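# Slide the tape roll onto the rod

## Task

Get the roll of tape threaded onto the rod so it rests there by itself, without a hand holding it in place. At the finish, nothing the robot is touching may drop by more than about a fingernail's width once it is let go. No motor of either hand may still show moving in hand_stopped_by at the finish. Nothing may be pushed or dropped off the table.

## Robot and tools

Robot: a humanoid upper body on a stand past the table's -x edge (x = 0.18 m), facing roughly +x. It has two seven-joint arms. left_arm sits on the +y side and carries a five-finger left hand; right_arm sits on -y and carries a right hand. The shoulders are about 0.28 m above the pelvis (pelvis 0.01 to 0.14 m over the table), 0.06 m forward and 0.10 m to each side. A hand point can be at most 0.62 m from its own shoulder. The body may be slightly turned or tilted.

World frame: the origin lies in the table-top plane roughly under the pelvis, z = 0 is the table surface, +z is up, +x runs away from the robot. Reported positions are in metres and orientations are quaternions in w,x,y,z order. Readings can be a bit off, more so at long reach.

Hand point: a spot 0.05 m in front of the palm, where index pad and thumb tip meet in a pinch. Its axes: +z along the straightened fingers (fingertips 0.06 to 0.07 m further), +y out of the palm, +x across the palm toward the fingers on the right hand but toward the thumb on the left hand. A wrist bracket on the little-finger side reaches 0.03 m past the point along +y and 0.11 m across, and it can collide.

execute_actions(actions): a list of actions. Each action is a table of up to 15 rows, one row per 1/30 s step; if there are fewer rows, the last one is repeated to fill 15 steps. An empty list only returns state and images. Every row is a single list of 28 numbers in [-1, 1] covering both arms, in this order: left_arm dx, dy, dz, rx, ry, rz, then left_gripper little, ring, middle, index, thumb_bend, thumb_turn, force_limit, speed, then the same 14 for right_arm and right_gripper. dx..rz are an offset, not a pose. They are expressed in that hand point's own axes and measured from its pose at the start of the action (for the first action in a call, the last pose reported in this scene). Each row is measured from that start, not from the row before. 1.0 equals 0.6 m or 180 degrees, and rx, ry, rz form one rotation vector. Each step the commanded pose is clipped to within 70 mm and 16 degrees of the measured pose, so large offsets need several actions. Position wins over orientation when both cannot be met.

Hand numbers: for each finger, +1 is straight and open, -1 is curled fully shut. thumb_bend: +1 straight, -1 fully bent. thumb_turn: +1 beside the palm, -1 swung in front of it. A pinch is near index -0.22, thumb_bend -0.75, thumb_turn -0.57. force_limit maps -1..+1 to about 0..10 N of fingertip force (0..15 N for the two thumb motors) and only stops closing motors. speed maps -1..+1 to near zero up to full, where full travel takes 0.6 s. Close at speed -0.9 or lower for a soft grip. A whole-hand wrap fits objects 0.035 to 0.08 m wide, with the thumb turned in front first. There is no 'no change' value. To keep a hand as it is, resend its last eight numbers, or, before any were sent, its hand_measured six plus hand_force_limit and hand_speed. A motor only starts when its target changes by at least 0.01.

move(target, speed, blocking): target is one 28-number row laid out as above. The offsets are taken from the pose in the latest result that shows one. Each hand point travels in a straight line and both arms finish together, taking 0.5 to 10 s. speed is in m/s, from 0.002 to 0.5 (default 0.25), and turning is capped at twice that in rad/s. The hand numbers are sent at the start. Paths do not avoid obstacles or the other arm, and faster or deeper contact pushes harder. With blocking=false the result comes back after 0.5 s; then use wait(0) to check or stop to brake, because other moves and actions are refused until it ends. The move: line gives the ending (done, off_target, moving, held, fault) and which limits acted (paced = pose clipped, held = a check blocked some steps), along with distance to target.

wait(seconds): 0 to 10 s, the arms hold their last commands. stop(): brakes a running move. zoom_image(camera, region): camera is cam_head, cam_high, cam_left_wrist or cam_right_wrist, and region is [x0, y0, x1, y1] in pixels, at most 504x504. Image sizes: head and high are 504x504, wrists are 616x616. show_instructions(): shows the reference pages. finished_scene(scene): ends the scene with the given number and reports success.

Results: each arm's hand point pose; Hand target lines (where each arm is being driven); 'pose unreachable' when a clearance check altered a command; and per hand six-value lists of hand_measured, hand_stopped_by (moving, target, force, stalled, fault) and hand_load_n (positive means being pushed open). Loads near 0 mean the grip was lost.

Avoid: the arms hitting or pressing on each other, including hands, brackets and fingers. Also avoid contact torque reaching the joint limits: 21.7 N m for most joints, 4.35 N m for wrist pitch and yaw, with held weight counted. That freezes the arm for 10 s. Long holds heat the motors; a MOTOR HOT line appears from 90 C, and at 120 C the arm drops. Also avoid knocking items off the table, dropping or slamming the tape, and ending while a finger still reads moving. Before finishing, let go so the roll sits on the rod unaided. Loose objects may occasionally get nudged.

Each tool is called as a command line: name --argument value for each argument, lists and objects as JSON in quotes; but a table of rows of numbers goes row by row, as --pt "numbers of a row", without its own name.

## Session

execute_actions --actions '[]'

Scene clock: 0.00 s.
left_arm: end_effector_position=(+0.1642, +0.0902, +0.4019) hand_measured=(+1.000, +1.000, +1.000, +1.000, +1.000, +1.000) hand_load_n=(+0.0, +0.0, +0.0, +0.0, +0.0, +0.0) hand_stopped_by=(target, target, target, target, target, target) hand_force_limit=0.00 hand_speed=-0.80 end_effector_quat_wxyz=(+0.155, +0.016, -0.171, +0.973) | right_arm: end_effector_position=(+0.1673, -0.1244, +0.4106) hand_measured=(+1.000, +1.000, +1.000, +1.000, +1.000, +1.000) hand_load_n=(+0.0, +0.0, +0.0, +0.0, +0.0, +0.0) hand_stopped_by=(target, target, target, target, target, target) hand_force_limit=0.00 hand_speed=-0.80 end_effector_quat_wxyz=(+0.973, -0.194, +0.121, -0.014)
Joint positions: left_arm=[-0.202  0.543  0.106 -0.462 -0.533 -1.1   -0.308] | right_arm=[-0.113 -0.493 -0.304 -0.542  0.56  -0.877  0.368]
Joint velocities: left_arm=[ 0.012 -0.002 -0.008  0.002  0.005  0.     0.   ] | right_arm=[ 0.011 -0.005  0.002 -0.002  0.     0.     0.   ]
Hand target (left_arm): +0.164, +0.090, +0.402; +0.155, +0.016, -0.171, +0.973
Hand target (right_arm): +0.167, -0.124, +0.411; +0.973, -0.194, +0.121, -0.014
camera_calibration (this result's frames):
cam_left_wrist: T_world_to_cam=[[0.359825, 0.874134, 0.326215, -0.269045], [-0.771705, 0.47534, -0.42252, 0.252333], [-0.524402, -0.0997083, 0.845613, -0.11933], [0, 0, 0, 1]] pos_world=[0.228959, 0.103339, 0.29529]
cam_right_wrist: T_world_to_cam=[[-0.124872, 0.922136, -0.366159, 0.281307], [-0.942007, -0.226053, -0.248038, 0.230557], [-0.311496, 0.313952, 0.896886, -0.145959], [0, 0, 0, 1]] pos_world=[0.206848, -0.161462, 0.291098]

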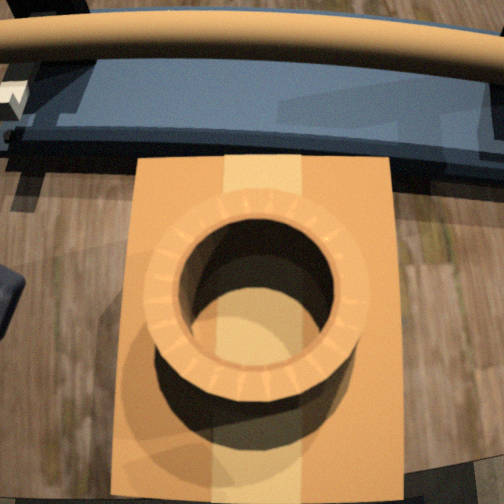

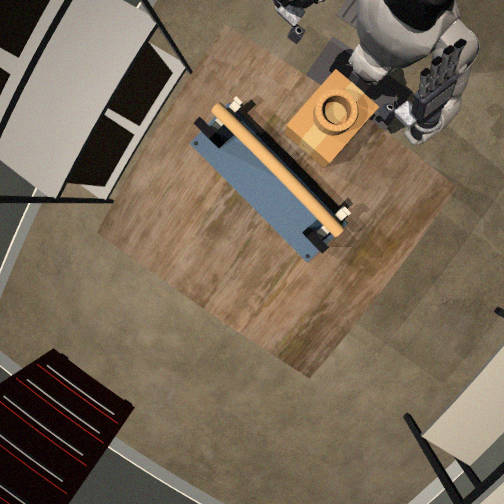

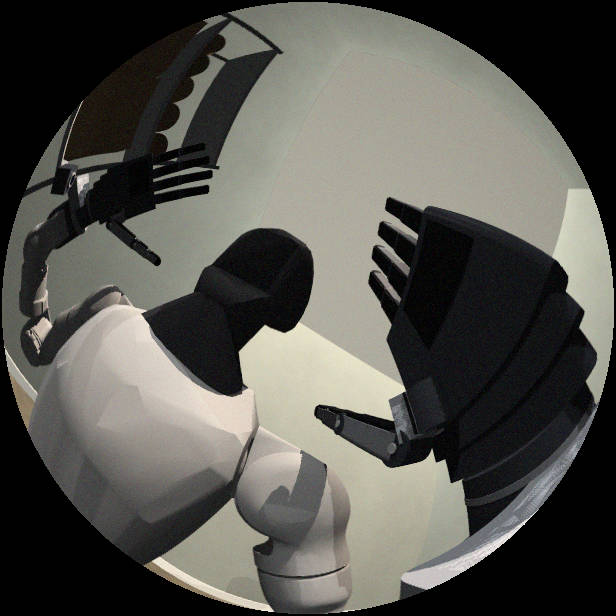

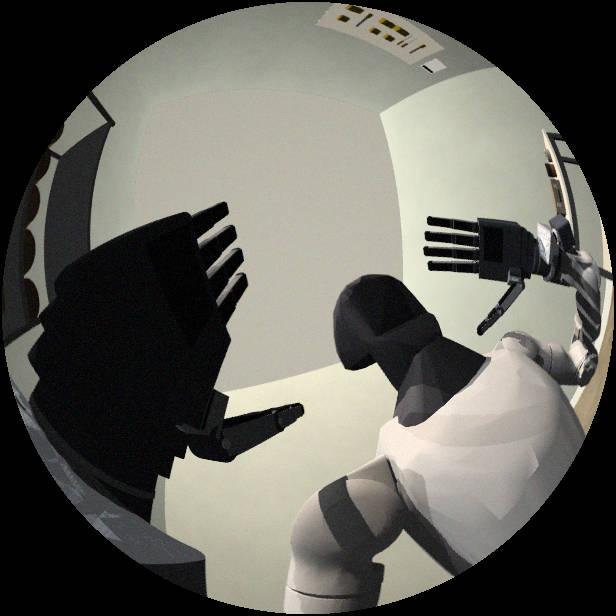

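zoom_image --camera "cam_high" --region '[180, 60, 400, 280]'

zoom_image --camera "cam_high" --region '[185, 85, 285, 185]'

zoom_image --camera "cam_high" --region '[275, 175, 375, 275]'

zoom_image --camera "cam_high" --region '[280, 60, 400, 180]'

Region (180, 60, 400, 280) of cam_high's 504x504 image, scaled by 2.291, with more detail than that image has.

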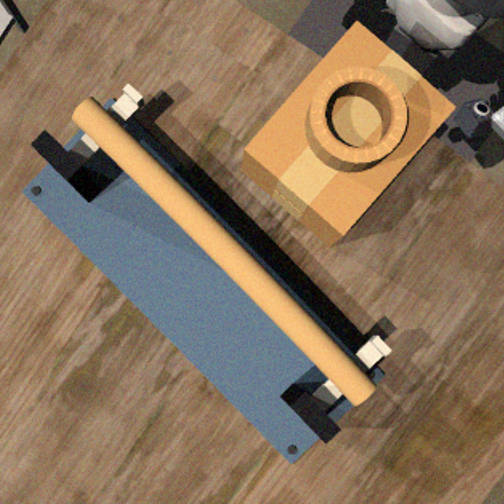

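Region (185, 85, 285, 185) of cam_high's 504x504 image, scaled by 5.040, with more detail than that image has.

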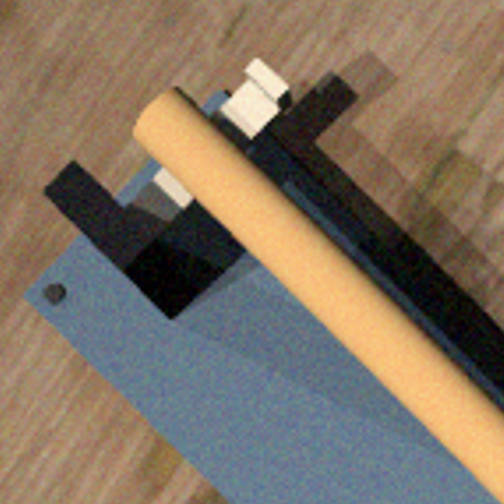

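Region (275, 175, 375, 275) of cam_high's 504x504 image, scaled by 5.040, with more detail than that image has.

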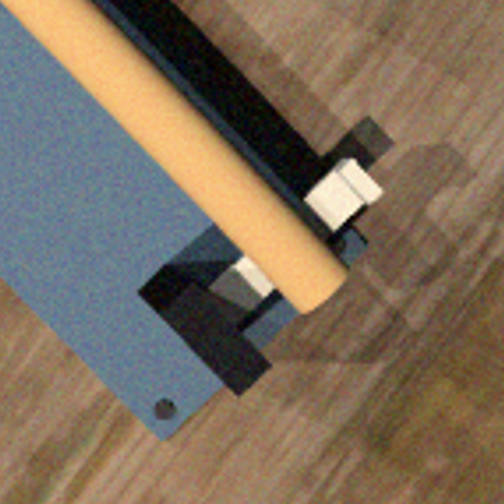

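Region (280, 60, 400, 180) of cam_high's 504x504 image, scaled by 4.200, with more detail than that image has.

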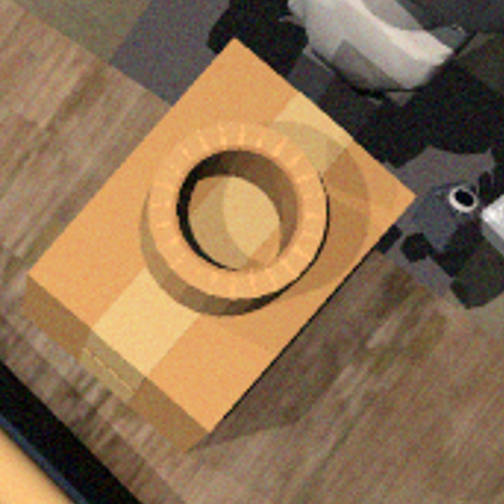

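execute_actions --actions '[]'

Scene clock: 17.07 s.
left_arm: end_effector_position=(+0.1642, +0.0902, +0.4019) hand_measured=(+1.000, +1.000, +1.000, +1.000, +1.000, +1.000) hand_load_n=(+0.0, +0.0, +0.0, +0.0, +0.0, +0.0) hand_stopped_by=(target, target, target, target, target, target) hand_force_limit=0.00 hand_speed=-0.80 end_effector_quat_wxyz=(+0.155, +0.016, -0.171, +0.973) | right_arm: end_effector_position=(+0.1673, -0.1244, +0.4106) hand_measured=(+1.000, +1.000, +1.000, +1.000, +1.000, +1.000) hand_load_n=(+0.0, +0.0, +0.0, +0.0, +0.0, +0.0) hand_stopped_by=(target, target, target, target, target, target) hand_force_limit=0.00 hand_speed=-0.80 end_effector_quat_wxyz=(+0.973, -0.194, +0.121, -0.014)
Joint positions: left_arm=[-0.202  0.543  0.106 -0.462 -0.533 -1.1   -0.308] | right_arm=[-0.113 -0.493 -0.304 -0.542  0.56  -0.877  0.368]
Joint velocities: left_arm=[ 0.003 -0.011 -0.002  0.006  0.003  0.     0.   ] | right_arm=[-0.009 -0.014 -0.005  0.018 -0.003  0.     0.   ]
Hand target (left_arm): +0.164, +0.090, +0.402; +0.155, +0.016, -0.171, +0.973
Hand target (right_arm): +0.167, -0.124, +0.411; +0.973, -0.194, +0.121, -0.014
camera_calibration (this result's frames):
cam_left_wrist: T_world_to_cam=[[0.359825, 0.874134, 0.326215, -0.269045], [-0.771705, 0.47534, -0.42252, 0.252333], [-0.524402, -0.0997087, 0.845613, -0.11933], [0, 0, 0, 1]] pos_world=[0.228959, 0.103339, 0.29529]
cam_right_wrist: T_world_to_cam=[[-0.124872, 0.922136, -0.36616, 0.281308], [-0.942007, -0.226053, -0.248037, 0.230556], [-0.311495, 0.313952, 0.896886, -0.145959], [0, 0, 0, 1]] pos_world=[0.206848, -0.161462, 0.291098]

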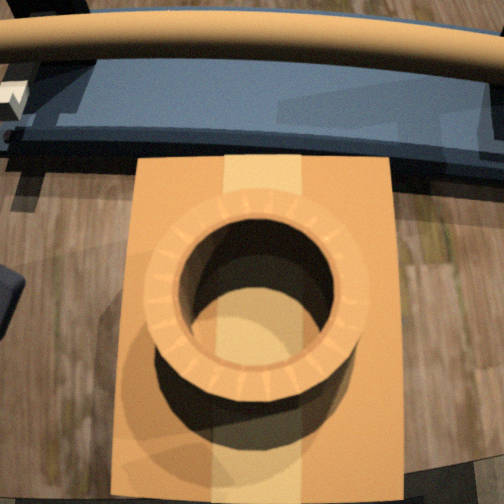

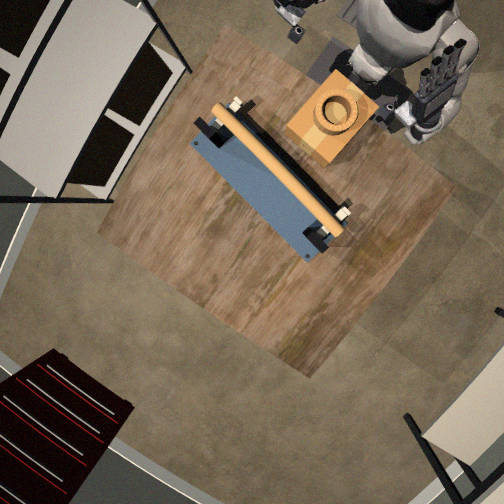

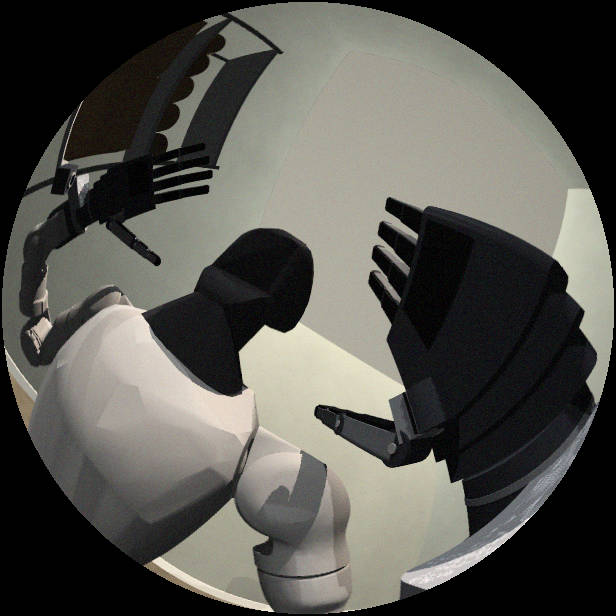

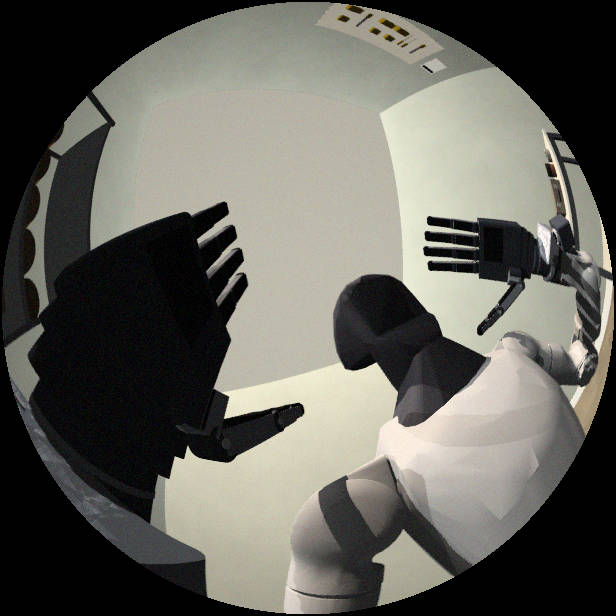

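zoom_image --camera "cam_high" --region '[180, 50, 400, 270]'

Region (180, 50, 400, 270) of cam_high's 504x504 image, scaled by 2.291, with more detail than that image has.

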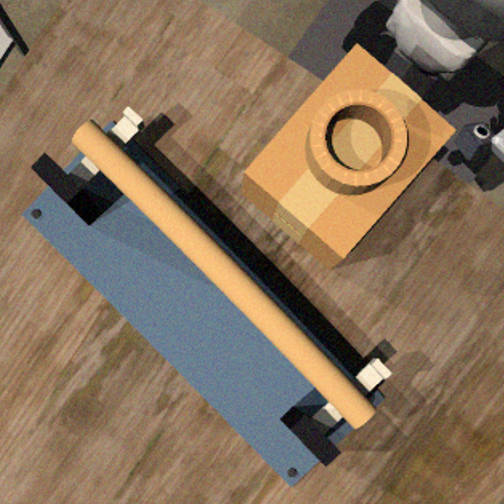

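zoom_image --camera "cam_high" --region '[190, 85, 270, 165]'

zoom_image --camera "cam_high" --region '[290, 185, 370, 265]'

Region (190, 85, 270, 165) of cam_high's 504x504 image, scaled by 6.300, with more detail than that image has.

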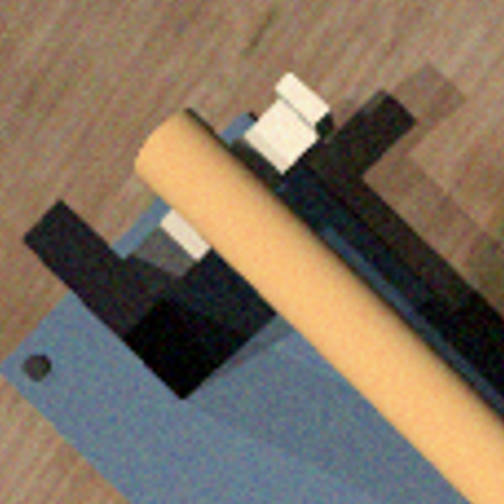

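Region (290, 185, 370, 265) of cam_high's 504x504 image, scaled by 6.300, with more detail than that image has.

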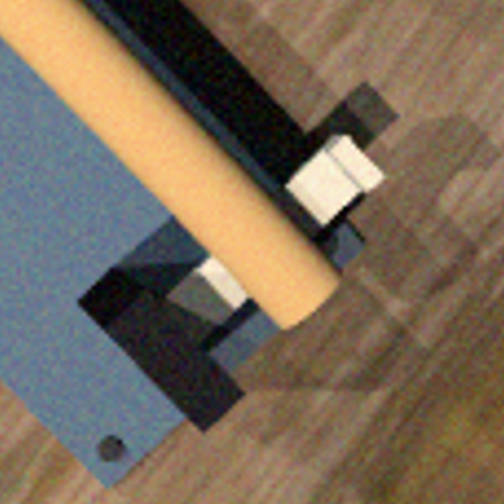

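zoom_image --camera "cam_head" --region '[0, 0, 504, 200]'

Region (0, 0, 504, 200) of cam_head's 504x504 image, scaled by 1.000; it fills the top 200 rows of this view, and the rest is white.

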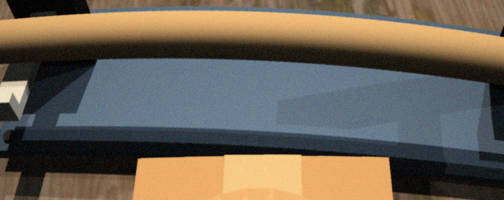

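move --target '[-0.1567,0.1238,-0.2828,-0.4654,-0.1914,0.1268,1,1,0.4,0.4,0.0,-1,0.2,1,0.5303,0.1881,-0.2687,-0.2859,0.4797,-0.2877,1,1,1,1,1,-1,0.6,1]' --speed 0.5

Scene clock: 139.77 s.
left_arm: end_effector_position=(+0.2323, +0.0466, +0.2122) hand_measured=(+1.000, +1.000, +0.400, +0.400, +0.000, -1.000) hand_load_n=(+0.0, +0.0, +0.0, +0.0, +0.0, +0.0) hand_stopped_by=(target, target, target, target, target, target) hand_force_limit=0.20 hand_speed=1.00 end_effector_quat_wxyz=(+0.102, -0.130, +0.799, -0.579) | right_arm: end_effector_position=(+0.4352, -0.1145, +0.1386) hand_measured=(+1.000, +1.000, +1.000, +1.000, +1.000, -1.000) hand_load_n=(+0.0, +0.0, +0.0, +0.0, +0.0, +0.0) hand_stopped_by=(target, target, target, target, target, target) hand_force_limit=0.60 hand_speed=1.00 end_effector_quat_wxyz=(-0.358, +0.525, -0.624, +0.453)
Joint positions: left_arm=[ 0.073  1.315  0.546 -0.64  -0.117 -0.603 -0.689] | right_arm=[-0.842 -0.358  0.601 -0.25  -1.55   0.896  1.116]
Joint velocities: left_arm=[ 0.009 -0.008  0.008 -0.009  0.     0.     0.   ] | right_arm=[ 0.006  0.002  0.005  0.002 -0.003  0.     0.   ]
Hand target (left_arm): +0.233, +0.046, +0.212; +0.104, -0.129, +0.800, -0.577
Hand target (right_arm): +0.435, -0.114, +0.139; +0.358, -0.525, +0.624, -0.454
Off the commanded pose (left_arm): 0.007 m, 1 deg.
Off the commanded pose (right_arm): 0.015 m, 3 deg.
move: off_target (left_arm, right_arm)
camera_calibration (this result's frames):
cam_left_wrist: T_world_to_cam=[[0.14237, -0.281456, 0.948954, -0.221355], [-0.959101, 0.197744, 0.202543, 0.169213], [-0.244657, -0.938978, -0.241792, 0.277253], [0, 0, 0, 1]] pos_world=[0.261639, 0.164572, 0.24282]
cam_right_wrist: T_world_to_cam=[[-0.320588, 0.14216, -0.93649, 0.280947], [-0.301299, 0.922018, 0.243106, 0.202207], [0.898021, 0.360101, -0.252755, -0.18346], [0, 0, 0, 1]] pos_world=[0.315744, -0.160314, 0.167576]

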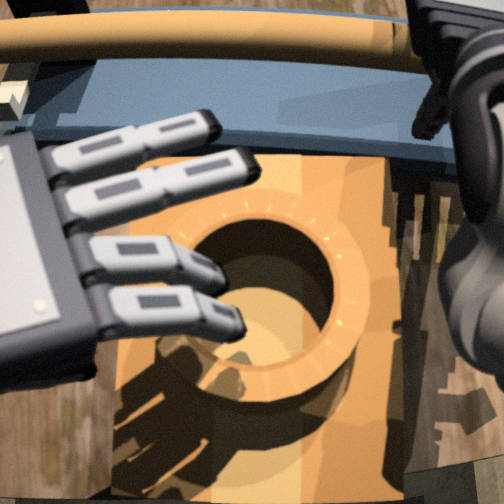

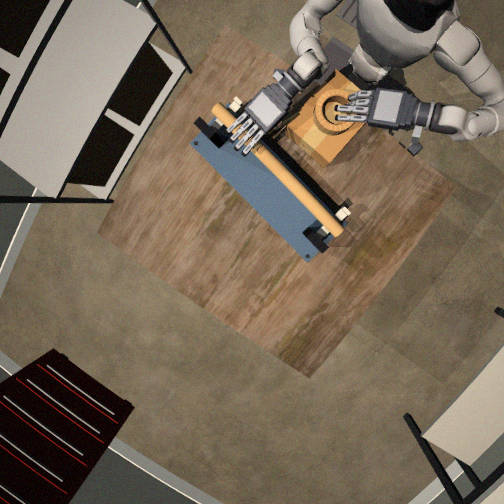

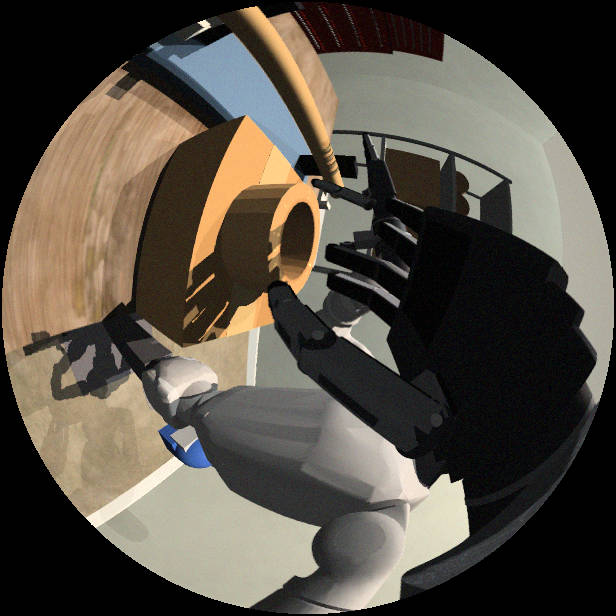

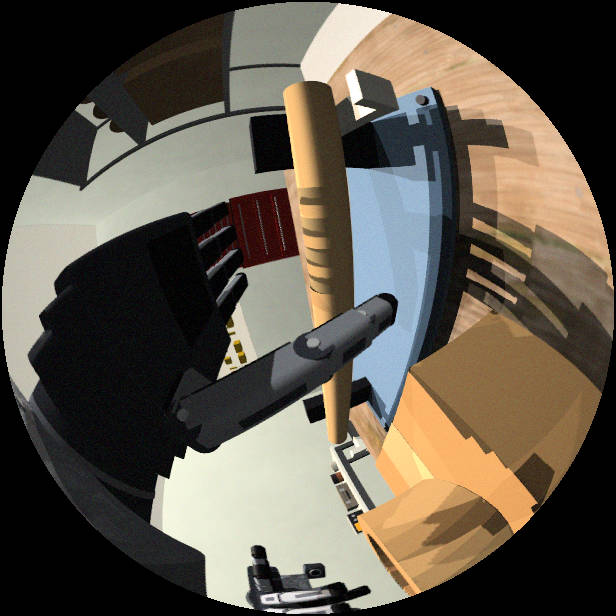

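zoom_image --camera "cam_right_wrist" --region '[230, 60, 430, 460]'

zoom_image --camera "cam_left_wrist" --region '[190, 160, 410, 380]'

Region (230, 60, 430, 460) of cam_right_wrist's 616x616 image, scaled by 1.260, with more detail than that image has.

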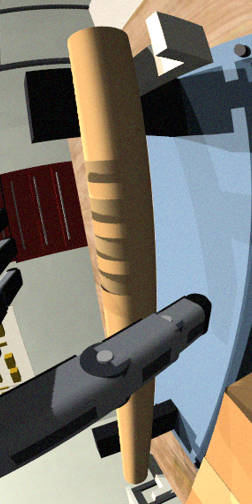

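Region (190, 160, 410, 380) of cam_left_wrist's 616x616 image, scaled by 2.291, with more detail than that image has.

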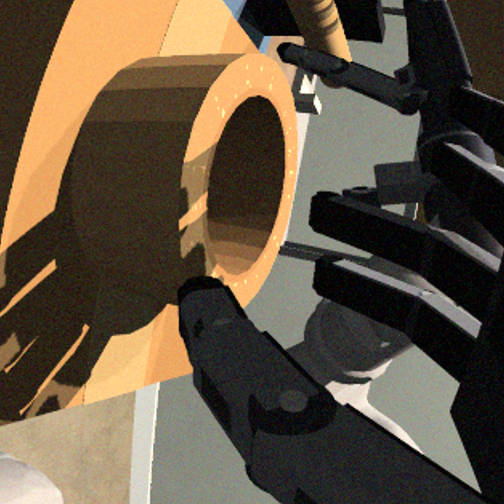

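zoom_image --camera "cam_right_wrist" --region '[270, 70, 370, 170]'

zoom_image --camera "cam_right_wrist" --region '[280, 200, 410, 330]'

zoom_image --camera "cam_right_wrist" --region '[295, 370, 385, 460]'

Region (270, 70, 370, 170) of cam_right_wrist's 616x616 image, scaled by 5.040, with more detail than that image has.

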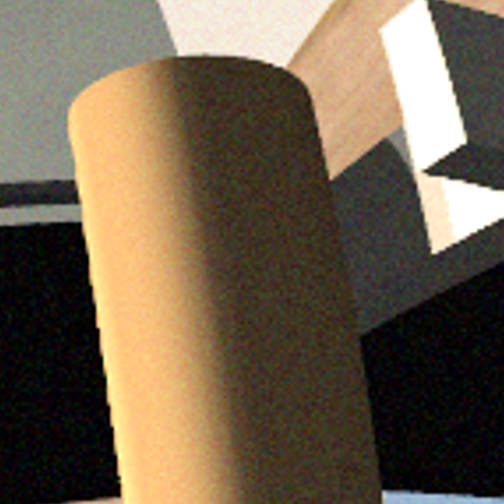

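Region (280, 200, 410, 330) of cam_right_wrist's 616x616 image, scaled by 3.877, with more detail than that image has.

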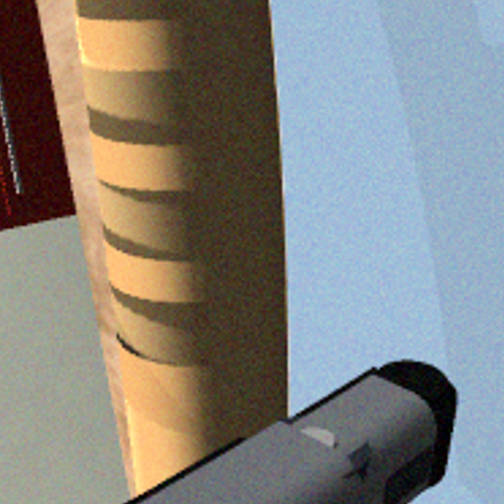

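Region (295, 370, 385, 460) of cam_right_wrist's 616x616 image, scaled by 5.600, with more detail than that image has.

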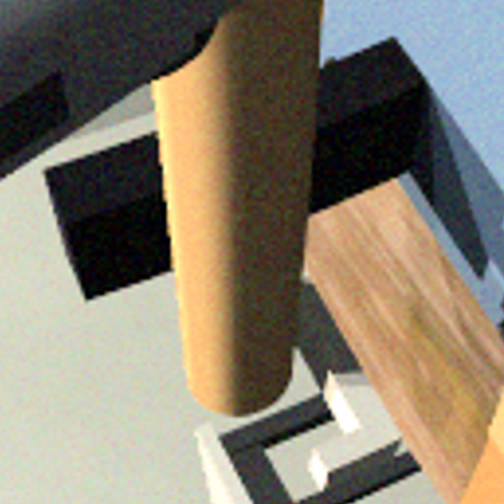

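move --target '[-0.0105,0.0895,0.045,0,0,0,1,1,0.55,0.55,-0.15,-1,0.2,1,-0.0123,0.0687,0.1358,0.013,-0.0086,-0.0045,1,1,1,1,1,-1,0.6,1]' --speed 0.12

Scene clock: 205.50 s.
left_arm: end_effector_position=(+0.2421, +0.0436, +0.1536) hand_measured=(+1.000, +1.000, +0.550, +0.550, -0.150, -1.000) hand_load_n=(+0.0, +0.0, +0.0, +0.0, +0.0, +0.0) hand_stopped_by=(target, target, target, target, target, target) hand_force_limit=0.20 hand_speed=1.00 end_effector_quat_wxyz=(+0.102, -0.133, +0.798, -0.579) | right_arm: end_effector_position=(+0.5015, -0.1239, +0.0780) hand_measured=(+1.000, +1.000, +1.000, +1.000, +1.000, -1.000) hand_load_n=(+0.0, +0.0, +0.0, +0.0, +0.0, +0.0) hand_stopped_by=(target, target, target, target, target, target) hand_force_limit=0.60 hand_speed=1.00 end_effector_quat_wxyz=(-0.379, +0.521, -0.609, +0.463)
Joint positions: left_arm=[ 0.011  1.159  0.257 -0.545  0.235 -0.713 -0.543] | right_arm=[-0.911 -0.24   0.494  0.346 -1.148  0.663  0.425]
Joint velocities: left_arm=[ 0.002 -0.008  0.005 -0.012 -0.005  0.     0.   ] | right_arm=[-0.002 -0.008 -0.002 -0.005 -0.002 -0.001  0.   ]
Hand target (left_arm): +0.243, +0.044, +0.153; +0.103, -0.132, +0.797, -0.580
Hand target (right_arm): +0.502, -0.123, +0.078; +0.381, -0.520, +0.610, -0.461
Off the commanded pose (left_arm): 0.003 m, 0 deg.
Off the commanded pose (right_arm): 0.007 m, 1 deg.
move: off_target (right_arm)
camera_calibration (this result's frames):
cam_left_wrist: T_world_to_cam=[[0.146943, -0.278039, 0.949264, -0.169308], [-0.959428, 0.193403, 0.205164, 0.190977], [-0.240634, -0.940898, -0.238339, 0.261268], [0, 0, 0, 1]] pos_world=[0.270978, 0.161817, 0.183807]
cam_right_wrist: T_world_to_cam=[[-0.27535, 0.135149, -0.951797, 0.224429], [-0.33435, 0.914797, 0.226621, 0.262597], [0.901328, 0.380633, -0.206703, -0.257587], [0, 0, 0, 1]] pos_world=[0.381767, -0.172508, 0.100856]

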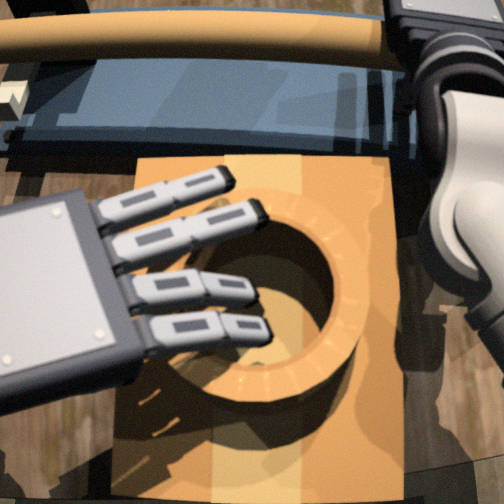

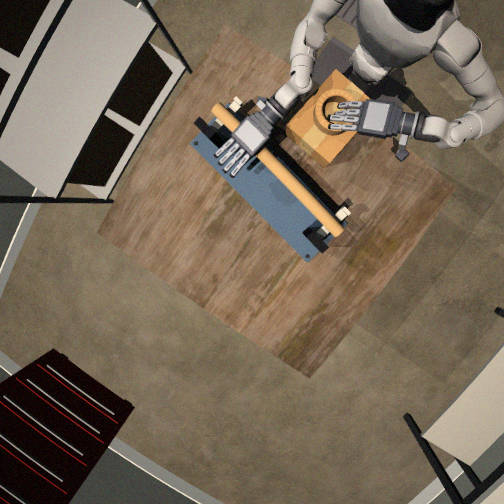

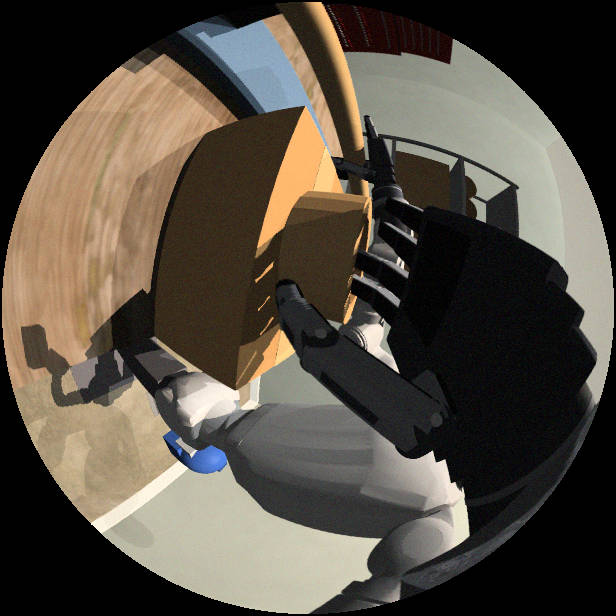

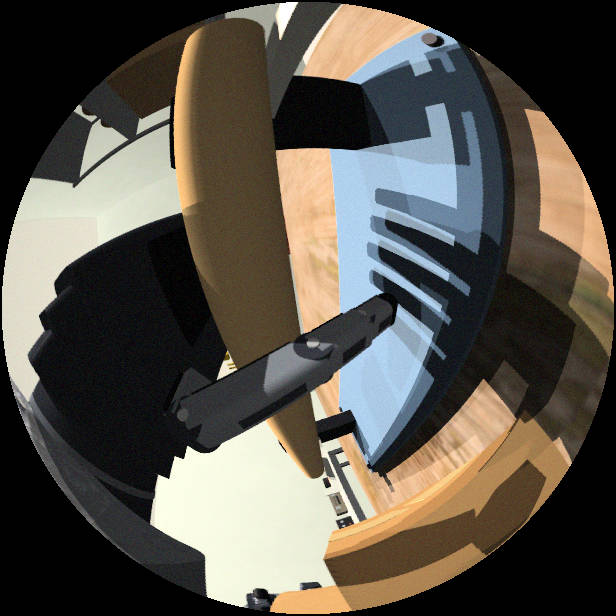

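zoom_image --camera "cam_left_wrist" --region '[240, 170, 440, 370]'

zoom_image --camera "cam_right_wrist" --region '[150, 150, 420, 490]'

Region (240, 170, 440, 370) of cam_left_wrist's 616x616 image, scaled by 2.520, with more detail than that image has.

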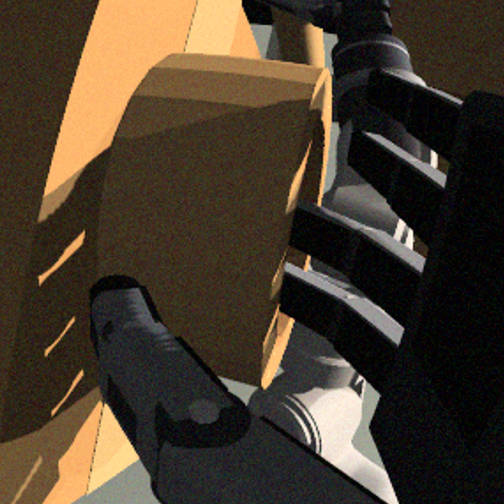

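Region (150, 150, 420, 490) of cam_right_wrist's 616x616 image, scaled by 1.482, with more detail than that image has; it fills the left 400 columns of this view, and the rest is white.

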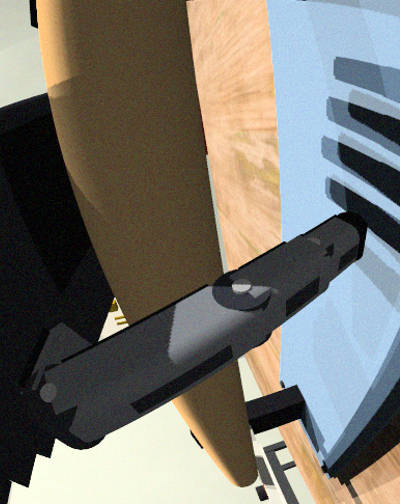

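execute_actions --actions '[[ [-0.002,0.001,0.0013,0,0,0,1,1,0.55,0.55,-0.3,-1,0.2,-0.5,0,0.0015,0.0025,0,0,0,0.4,0.4,0.4,0.4,1,-1,0.6,0.6], [-0.0045,0.002,0.003,0,0,0,1,1,0.55,0.55,-0.3,-1,0.2,-0.5,0,0.0035,0.0058,0,0,0,0.4,0.4,0.4,0.4,1,-1,0.6,0.6], [-0.007,0.0032,0.0046,0,0,0,1,1,0.55,0.55,-0.3,-1,0.2,-0.5,0,0.0055,0.009,0,0,0,0.4,0.4,0.4,0.4,1,-1,0.6,0.6], [-0.0095,0.0043,0.0063,0,0,0,1,1,-0.6,-0.6,-0.3,-1,0.2,-0.5,0,0.0072,0.012,0,0,0,0.4,0.4,0.4,0.4,1,-1,0.6,0.6], [-0.0115,0.0052,0.0076,0,0,0,1,1,-0.6,-0.6,-0.3,-1,0.2,-0.5,0,0.0088,0.0145,0,0,0,0.4,0.4,0.4,0.4,1,-1,0.6,0.6], [-0.0128,0.0058,0.0085,0,0,0,1,1,-0.6,-0.6,-0.9,-1,0.2,-0.5,0,0.0097,0.016,0,0,0,0.4,0.4,0.4,0.4,1,-1,0.6,0.6], [-0.0133,0.006,0.0088,0,0,0,1,1,-0.6,-0.6,-0.9,-1,0.2,-0.5,0,0.010,0.0167,0,0,0,-1,-1,-1,-1,-1,-1,0.6,0.0] ]]'

wait --seconds 0.8

Scene clock: 230.73 s.
left_arm: end_effector_position=(+0.2505, +0.0428, +0.1491) hand_measured=(+1.000, +1.000, +0.302, +0.302, -0.358, -1.000) hand_load_n=(+0.0, +0.0, +0.0, +0.0, +0.0, +0.0) hand_stopped_by=(target, target, moving, moving, moving, target) hand_force_limit=0.20 hand_speed=-0.50 end_effector_quat_wxyz=(+0.101, -0.134, +0.797, -0.580) | right_arm: end_effector_position=(+0.5094, -0.1275, +0.0704) hand_measured=(+0.206, +0.206, +0.206, +0.206, +0.792, -1.000) hand_load_n=(+0.0, +0.0, +0.0, +0.0, +0.0, +0.0) hand_stopped_by=(moving, moving, moving, moving, moving, target) hand_force_limit=0.60 hand_speed=0.00 end_effector_quat_wxyz=(-0.378, +0.520, -0.608, +0.465)
Joint positions: left_arm=[-0.053  1.156  0.193 -0.491  0.257 -0.724 -0.532] | right_arm=[-0.941 -0.223  0.476  0.453 -1.116  0.623  0.349]
Joint velocities: left_arm=[-0.002 -0.008 -0.005  0.015 -0.005 -0.001  0.001] | right_arm=[-0.011  0.    -0.012  0.003 -0.006 -0.004 -0.013]
Hand target (left_arm): +0.251, +0.043, +0.149; +0.102, -0.133, +0.797, -0.580
Hand target (right_arm): +0.510, -0.126, +0.070; +0.380, -0.519, +0.610, -0.463
Off the commanded pose (left_arm): 0.001 m, 0 deg.
Off the commanded pose (right_arm): 0.002 m, 0 deg.
camera_calibration (this result's frames):
cam_left_wrist: T_world_to_cam=[[0.149684, -0.276993, 0.949142, -0.167217], [-0.958961, 0.193127, 0.207594, 0.199669], [-0.240807, -0.941263, -0.236718, 0.2613], [0, 0, 0, 1]] pos_world=[0.279427, 0.161072, 0.179117]
cam_right_wrist: T_world_to_cam=[[-0.272168, 0.132298, -0.953112, 0.217959], [-0.33154, 0.916961, 0.221954, 0.269383], [0.90333, 0.376404, -0.205705, -0.26658], [0, 0, 0, 1]] pos_world=[0.389443, -0.175508, 0.0931115]

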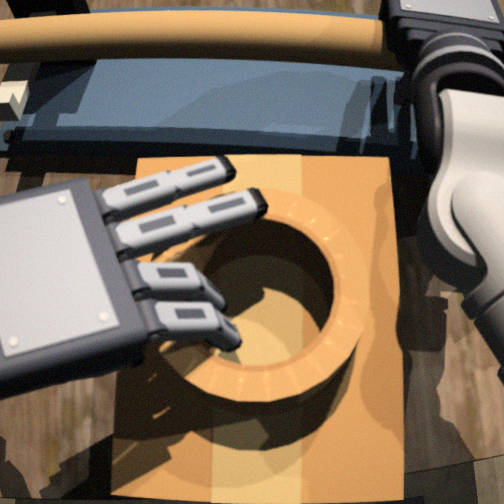

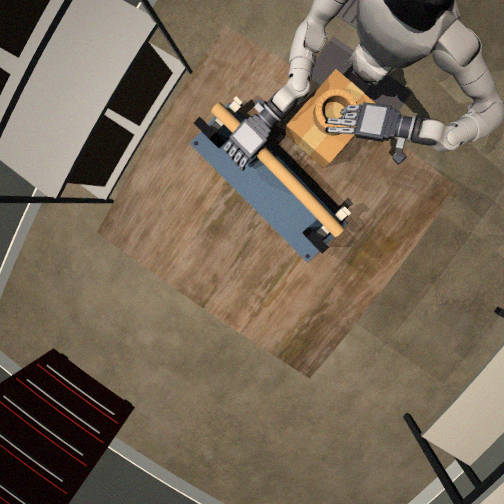

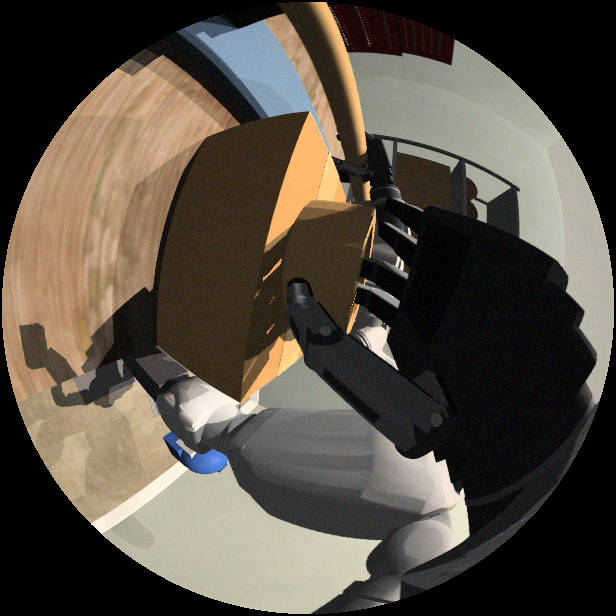

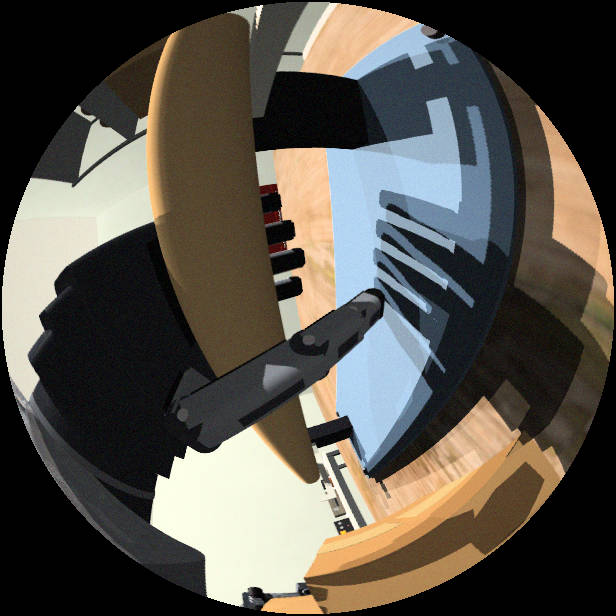

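Scene clock: 231.53 s.
left_arm: end_effector_position=(+0.2507, +0.0421, +0.1501) hand_measured=(+1.000, +1.000, +0.056, +0.028, -0.536, -1.000) hand_load_n=(+0.0, +0.0, +6.5, +7.0, +9.5, -0.5) hand_stopped_by=(target, target, force, force, force, target) hand_force_limit=0.20 hand_speed=-0.50 end_effector_quat_wxyz=(+0.102, -0.133, +0.796, -0.582) | right_arm: end_effector_position=(+0.5089, -0.1253, +0.0690) hand_measured=(-0.872, -0.846, -0.844, -0.846, +0.078, -1.000) hand_load_n=(+12.0, +7.0, +8.5, +9.0, +13.5, +5.5) hand_stopped_by=(force, force, force, force, force, target) hand_force_limit=0.60 hand_speed=0.00 end_effector_quat_wxyz=(-0.381, +0.518, -0.613, +0.459)
Joint positions: left_arm=[-0.056  1.155  0.192 -0.49   0.257 -0.726 -0.528] | right_arm=[-0.941 -0.218  0.472  0.454 -1.106  0.622  0.349]
Joint velocities: left_arm=[-0.009 -0.009 -0.018 -0.006 -0.008  0.     0.   ] | right_arm=[-0.006 -0.012 -0.008  0.    -0.012  0.     0.   ]
Hand target (left_arm): +0.251, +0.043, +0.149; +0.102, -0.133, +0.797, -0.580
Hand target (right_arm): +0.510, -0.126, +0.070; +0.380, -0.519, +0.610, -0.463
Off the commanded pose (left_arm): 0.002 m, 0 deg.
Off the commanded pose (right_arm): 0.001 m, 1 deg.
wait: 0.80 s; no rest
camera_calibration (this result's frames):
cam_left_wrist: T_world_to_cam=[[0.146441, -0.272334, 0.950994, -0.168044], [-0.959193, 0.195971, 0.203823, 0.200217], [-0.241876, -0.942035, -0.232523, 0.260558], [0, 0, 0, 1]] pos_world=[0.279678, 0.160454, 0.179586]
cam_right_wrist: T_world_to_cam=[[-0.277144, 0.146553, -0.949586, 0.220316], [-0.330386, 0.9135, 0.23741, 0.265402], [0.902239, 0.379527, -0.204752, -0.266366], [0, 0, 0, 1]] pos_world=[0.38907, -0.17364, 0.0916607]

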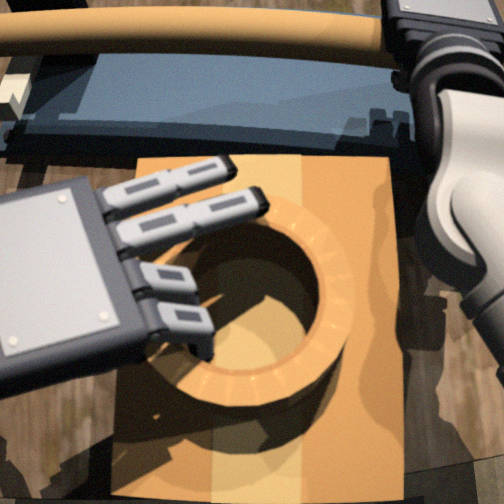

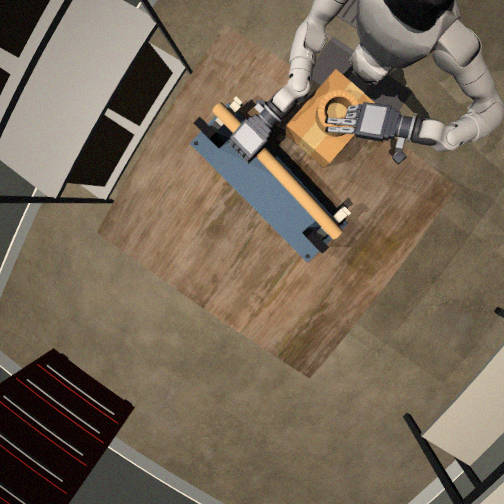

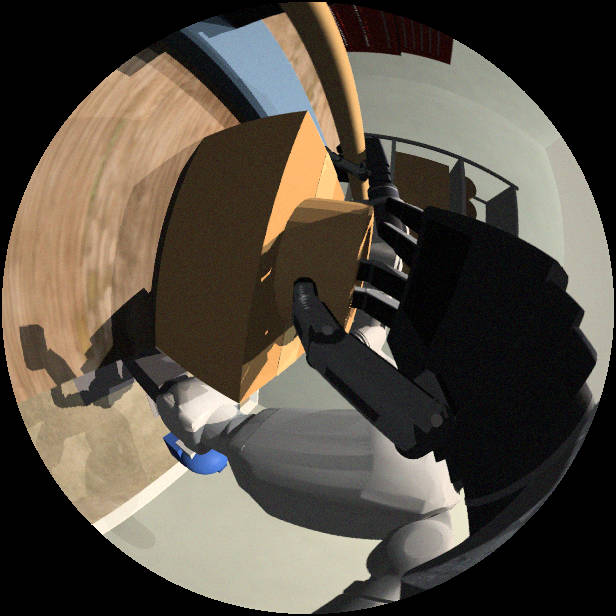

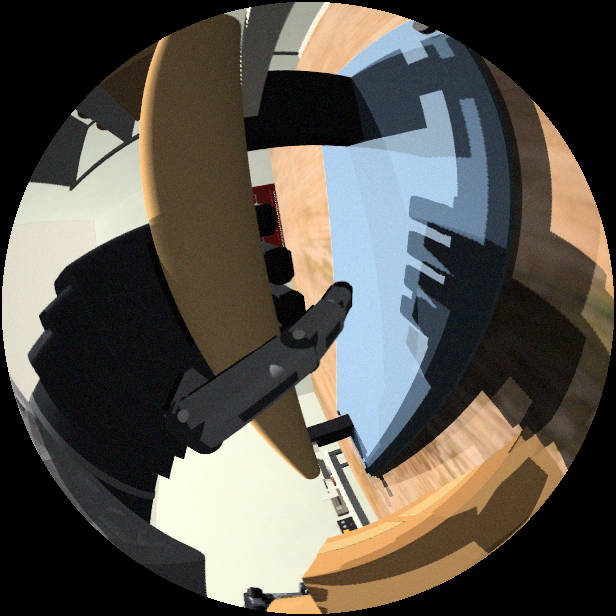

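move --target '[-0.2253,-0.1186,-0.1831,0.2601,-0.1135,-0.5094,1,1,-0.6,-0.6,-0.9,-1,0.2,-0.5,0.1683,-0.1786,-0.1245,0.048,0,0,-1,-1,-1,-1,-1,-1,0.6,0.0]' --speed 0.5

Scene clock: 301.57 s.
left_arm: end_effector_position=(+0.3563, +0.1755, +0.2550) hand_measured=(+1.000, +1.000, +0.056, +0.028, -0.536, -1.000) hand_load_n=(+0.0, +0.0, +4.5, +9.5, +7.5, +0.0) hand_stopped_by=(target, target, force, force, force, target) hand_force_limit=0.20 hand_speed=-0.50 end_effector_quat_wxyz=(+0.138, +0.690, -0.166, +0.691) | right_arm: end_effector_position=(+0.4467, -0.2106, +0.1890) hand_measured=(-0.872, -0.846, -0.844, -0.846, +0.078, -1.000) hand_load_n=(+11.5, +6.5, +8.5, +9.5, +13.5, +5.5) hand_stopped_by=(force, force, force, force, force, target) hand_force_limit=0.60 hand_speed=0.00 end_effector_quat_wxyz=(-0.414, +0.496, -0.574, +0.503)
Joint positions: left_arm=[ 0.479  1.168  0.432 -0.282 -1.185 -0.226 -0.337] | right_arm=[-0.671 -0.715  0.237 -0.366 -1.062  0.617  0.745]
Joint velocities: left_arm=[-0.006  0.     0.012  0.002  0.014  0.017  0.   ] | right_arm=[ 0.006  0.006  0.021  0.    -0.005  0.     0.   ]
Hand target (left_arm): +0.357, +0.176, +0.255; +0.139, +0.691, -0.164, +0.691
Hand target (right_arm): +0.446, -0.210, +0.188; +0.415, -0.498, +0.575, -0.500
Off the commanded pose (left_arm): 0.012 m, 4 deg.
Off the commanded pose (right_arm): 0.009 m, 1 deg.
move: off_target (left_arm, right_arm)
camera_calibration (this result's frames):
cam_left_wrist: T_world_to_cam=[[0.422964, 0.905979, -0.0174129, -0.305256], [-0.479244, 0.239966, 0.84424, -0.0879707], [0.769042, -0.348738, 0.535682, -0.224004], [0, 0, 0, 1]] pos_world=[0.259222, 0.219546, 0.188948]
cam_right_wrist: T_world_to_cam=[[-0.146972, 0.108688, -0.983151, 0.26976], [-0.367509, 0.916793, 0.156292, 0.326917], [0.918333, 0.384288, -0.094799, -0.180189], [0, 0, 0, 1]] pos_world=[0.325266, -0.259791, 0.197039]

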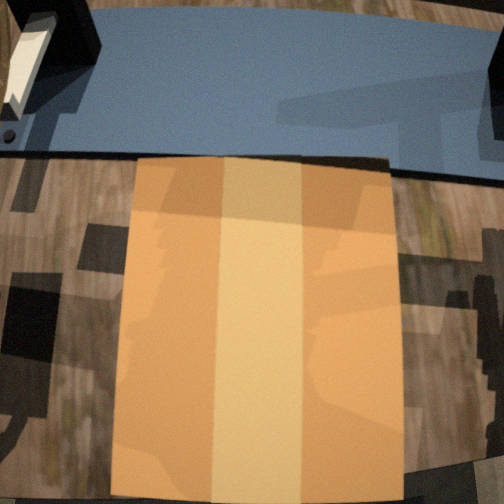

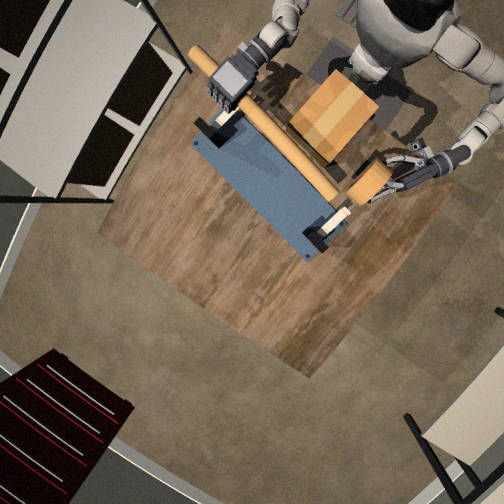

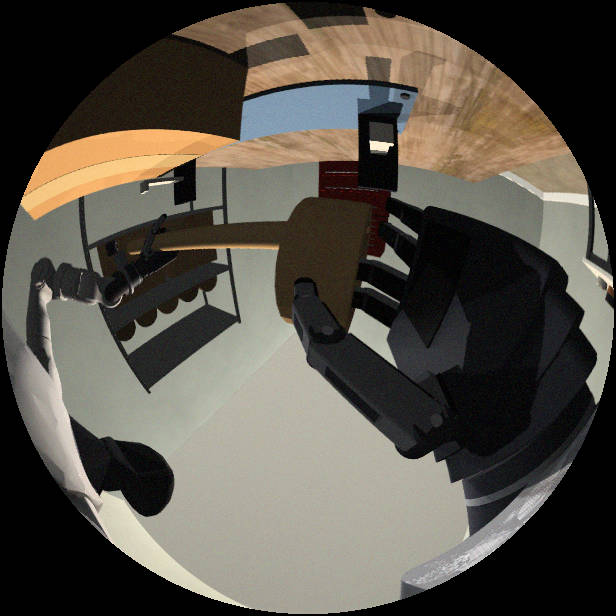

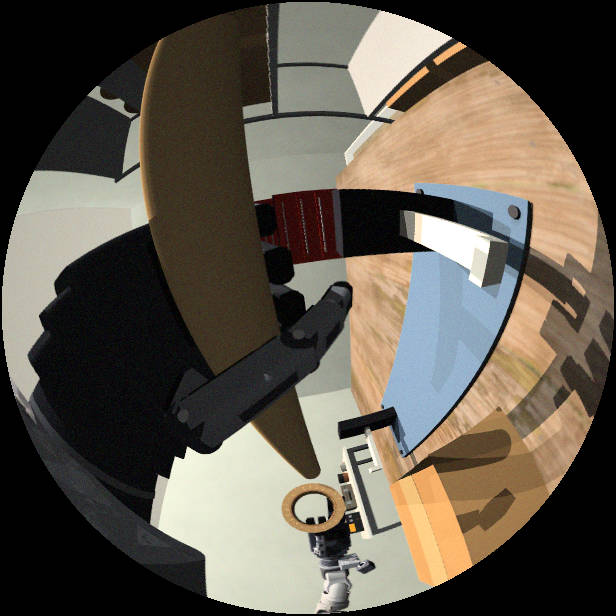

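zoom_image --camera "cam_right_wrist" --region '[250, 420, 390, 560]'

zoom_image --camera "cam_high" --region '[290, 130, 450, 260]'

Region (250, 420, 390, 560) of cam_right_wrist's 616x616 image, scaled by 3.600, with more detail than that image has.

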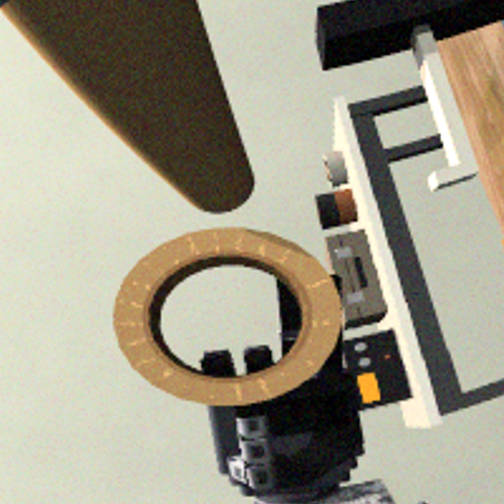

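Region (290, 130, 450, 260) of cam_high's 504x504 image, scaled by 3.150, with more detail than that image has; it fills the top 410 rows of this view, and the rest is white.

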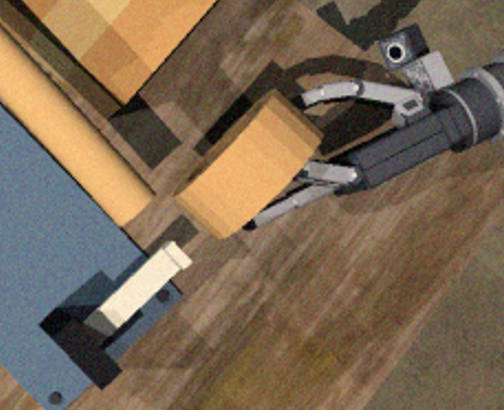

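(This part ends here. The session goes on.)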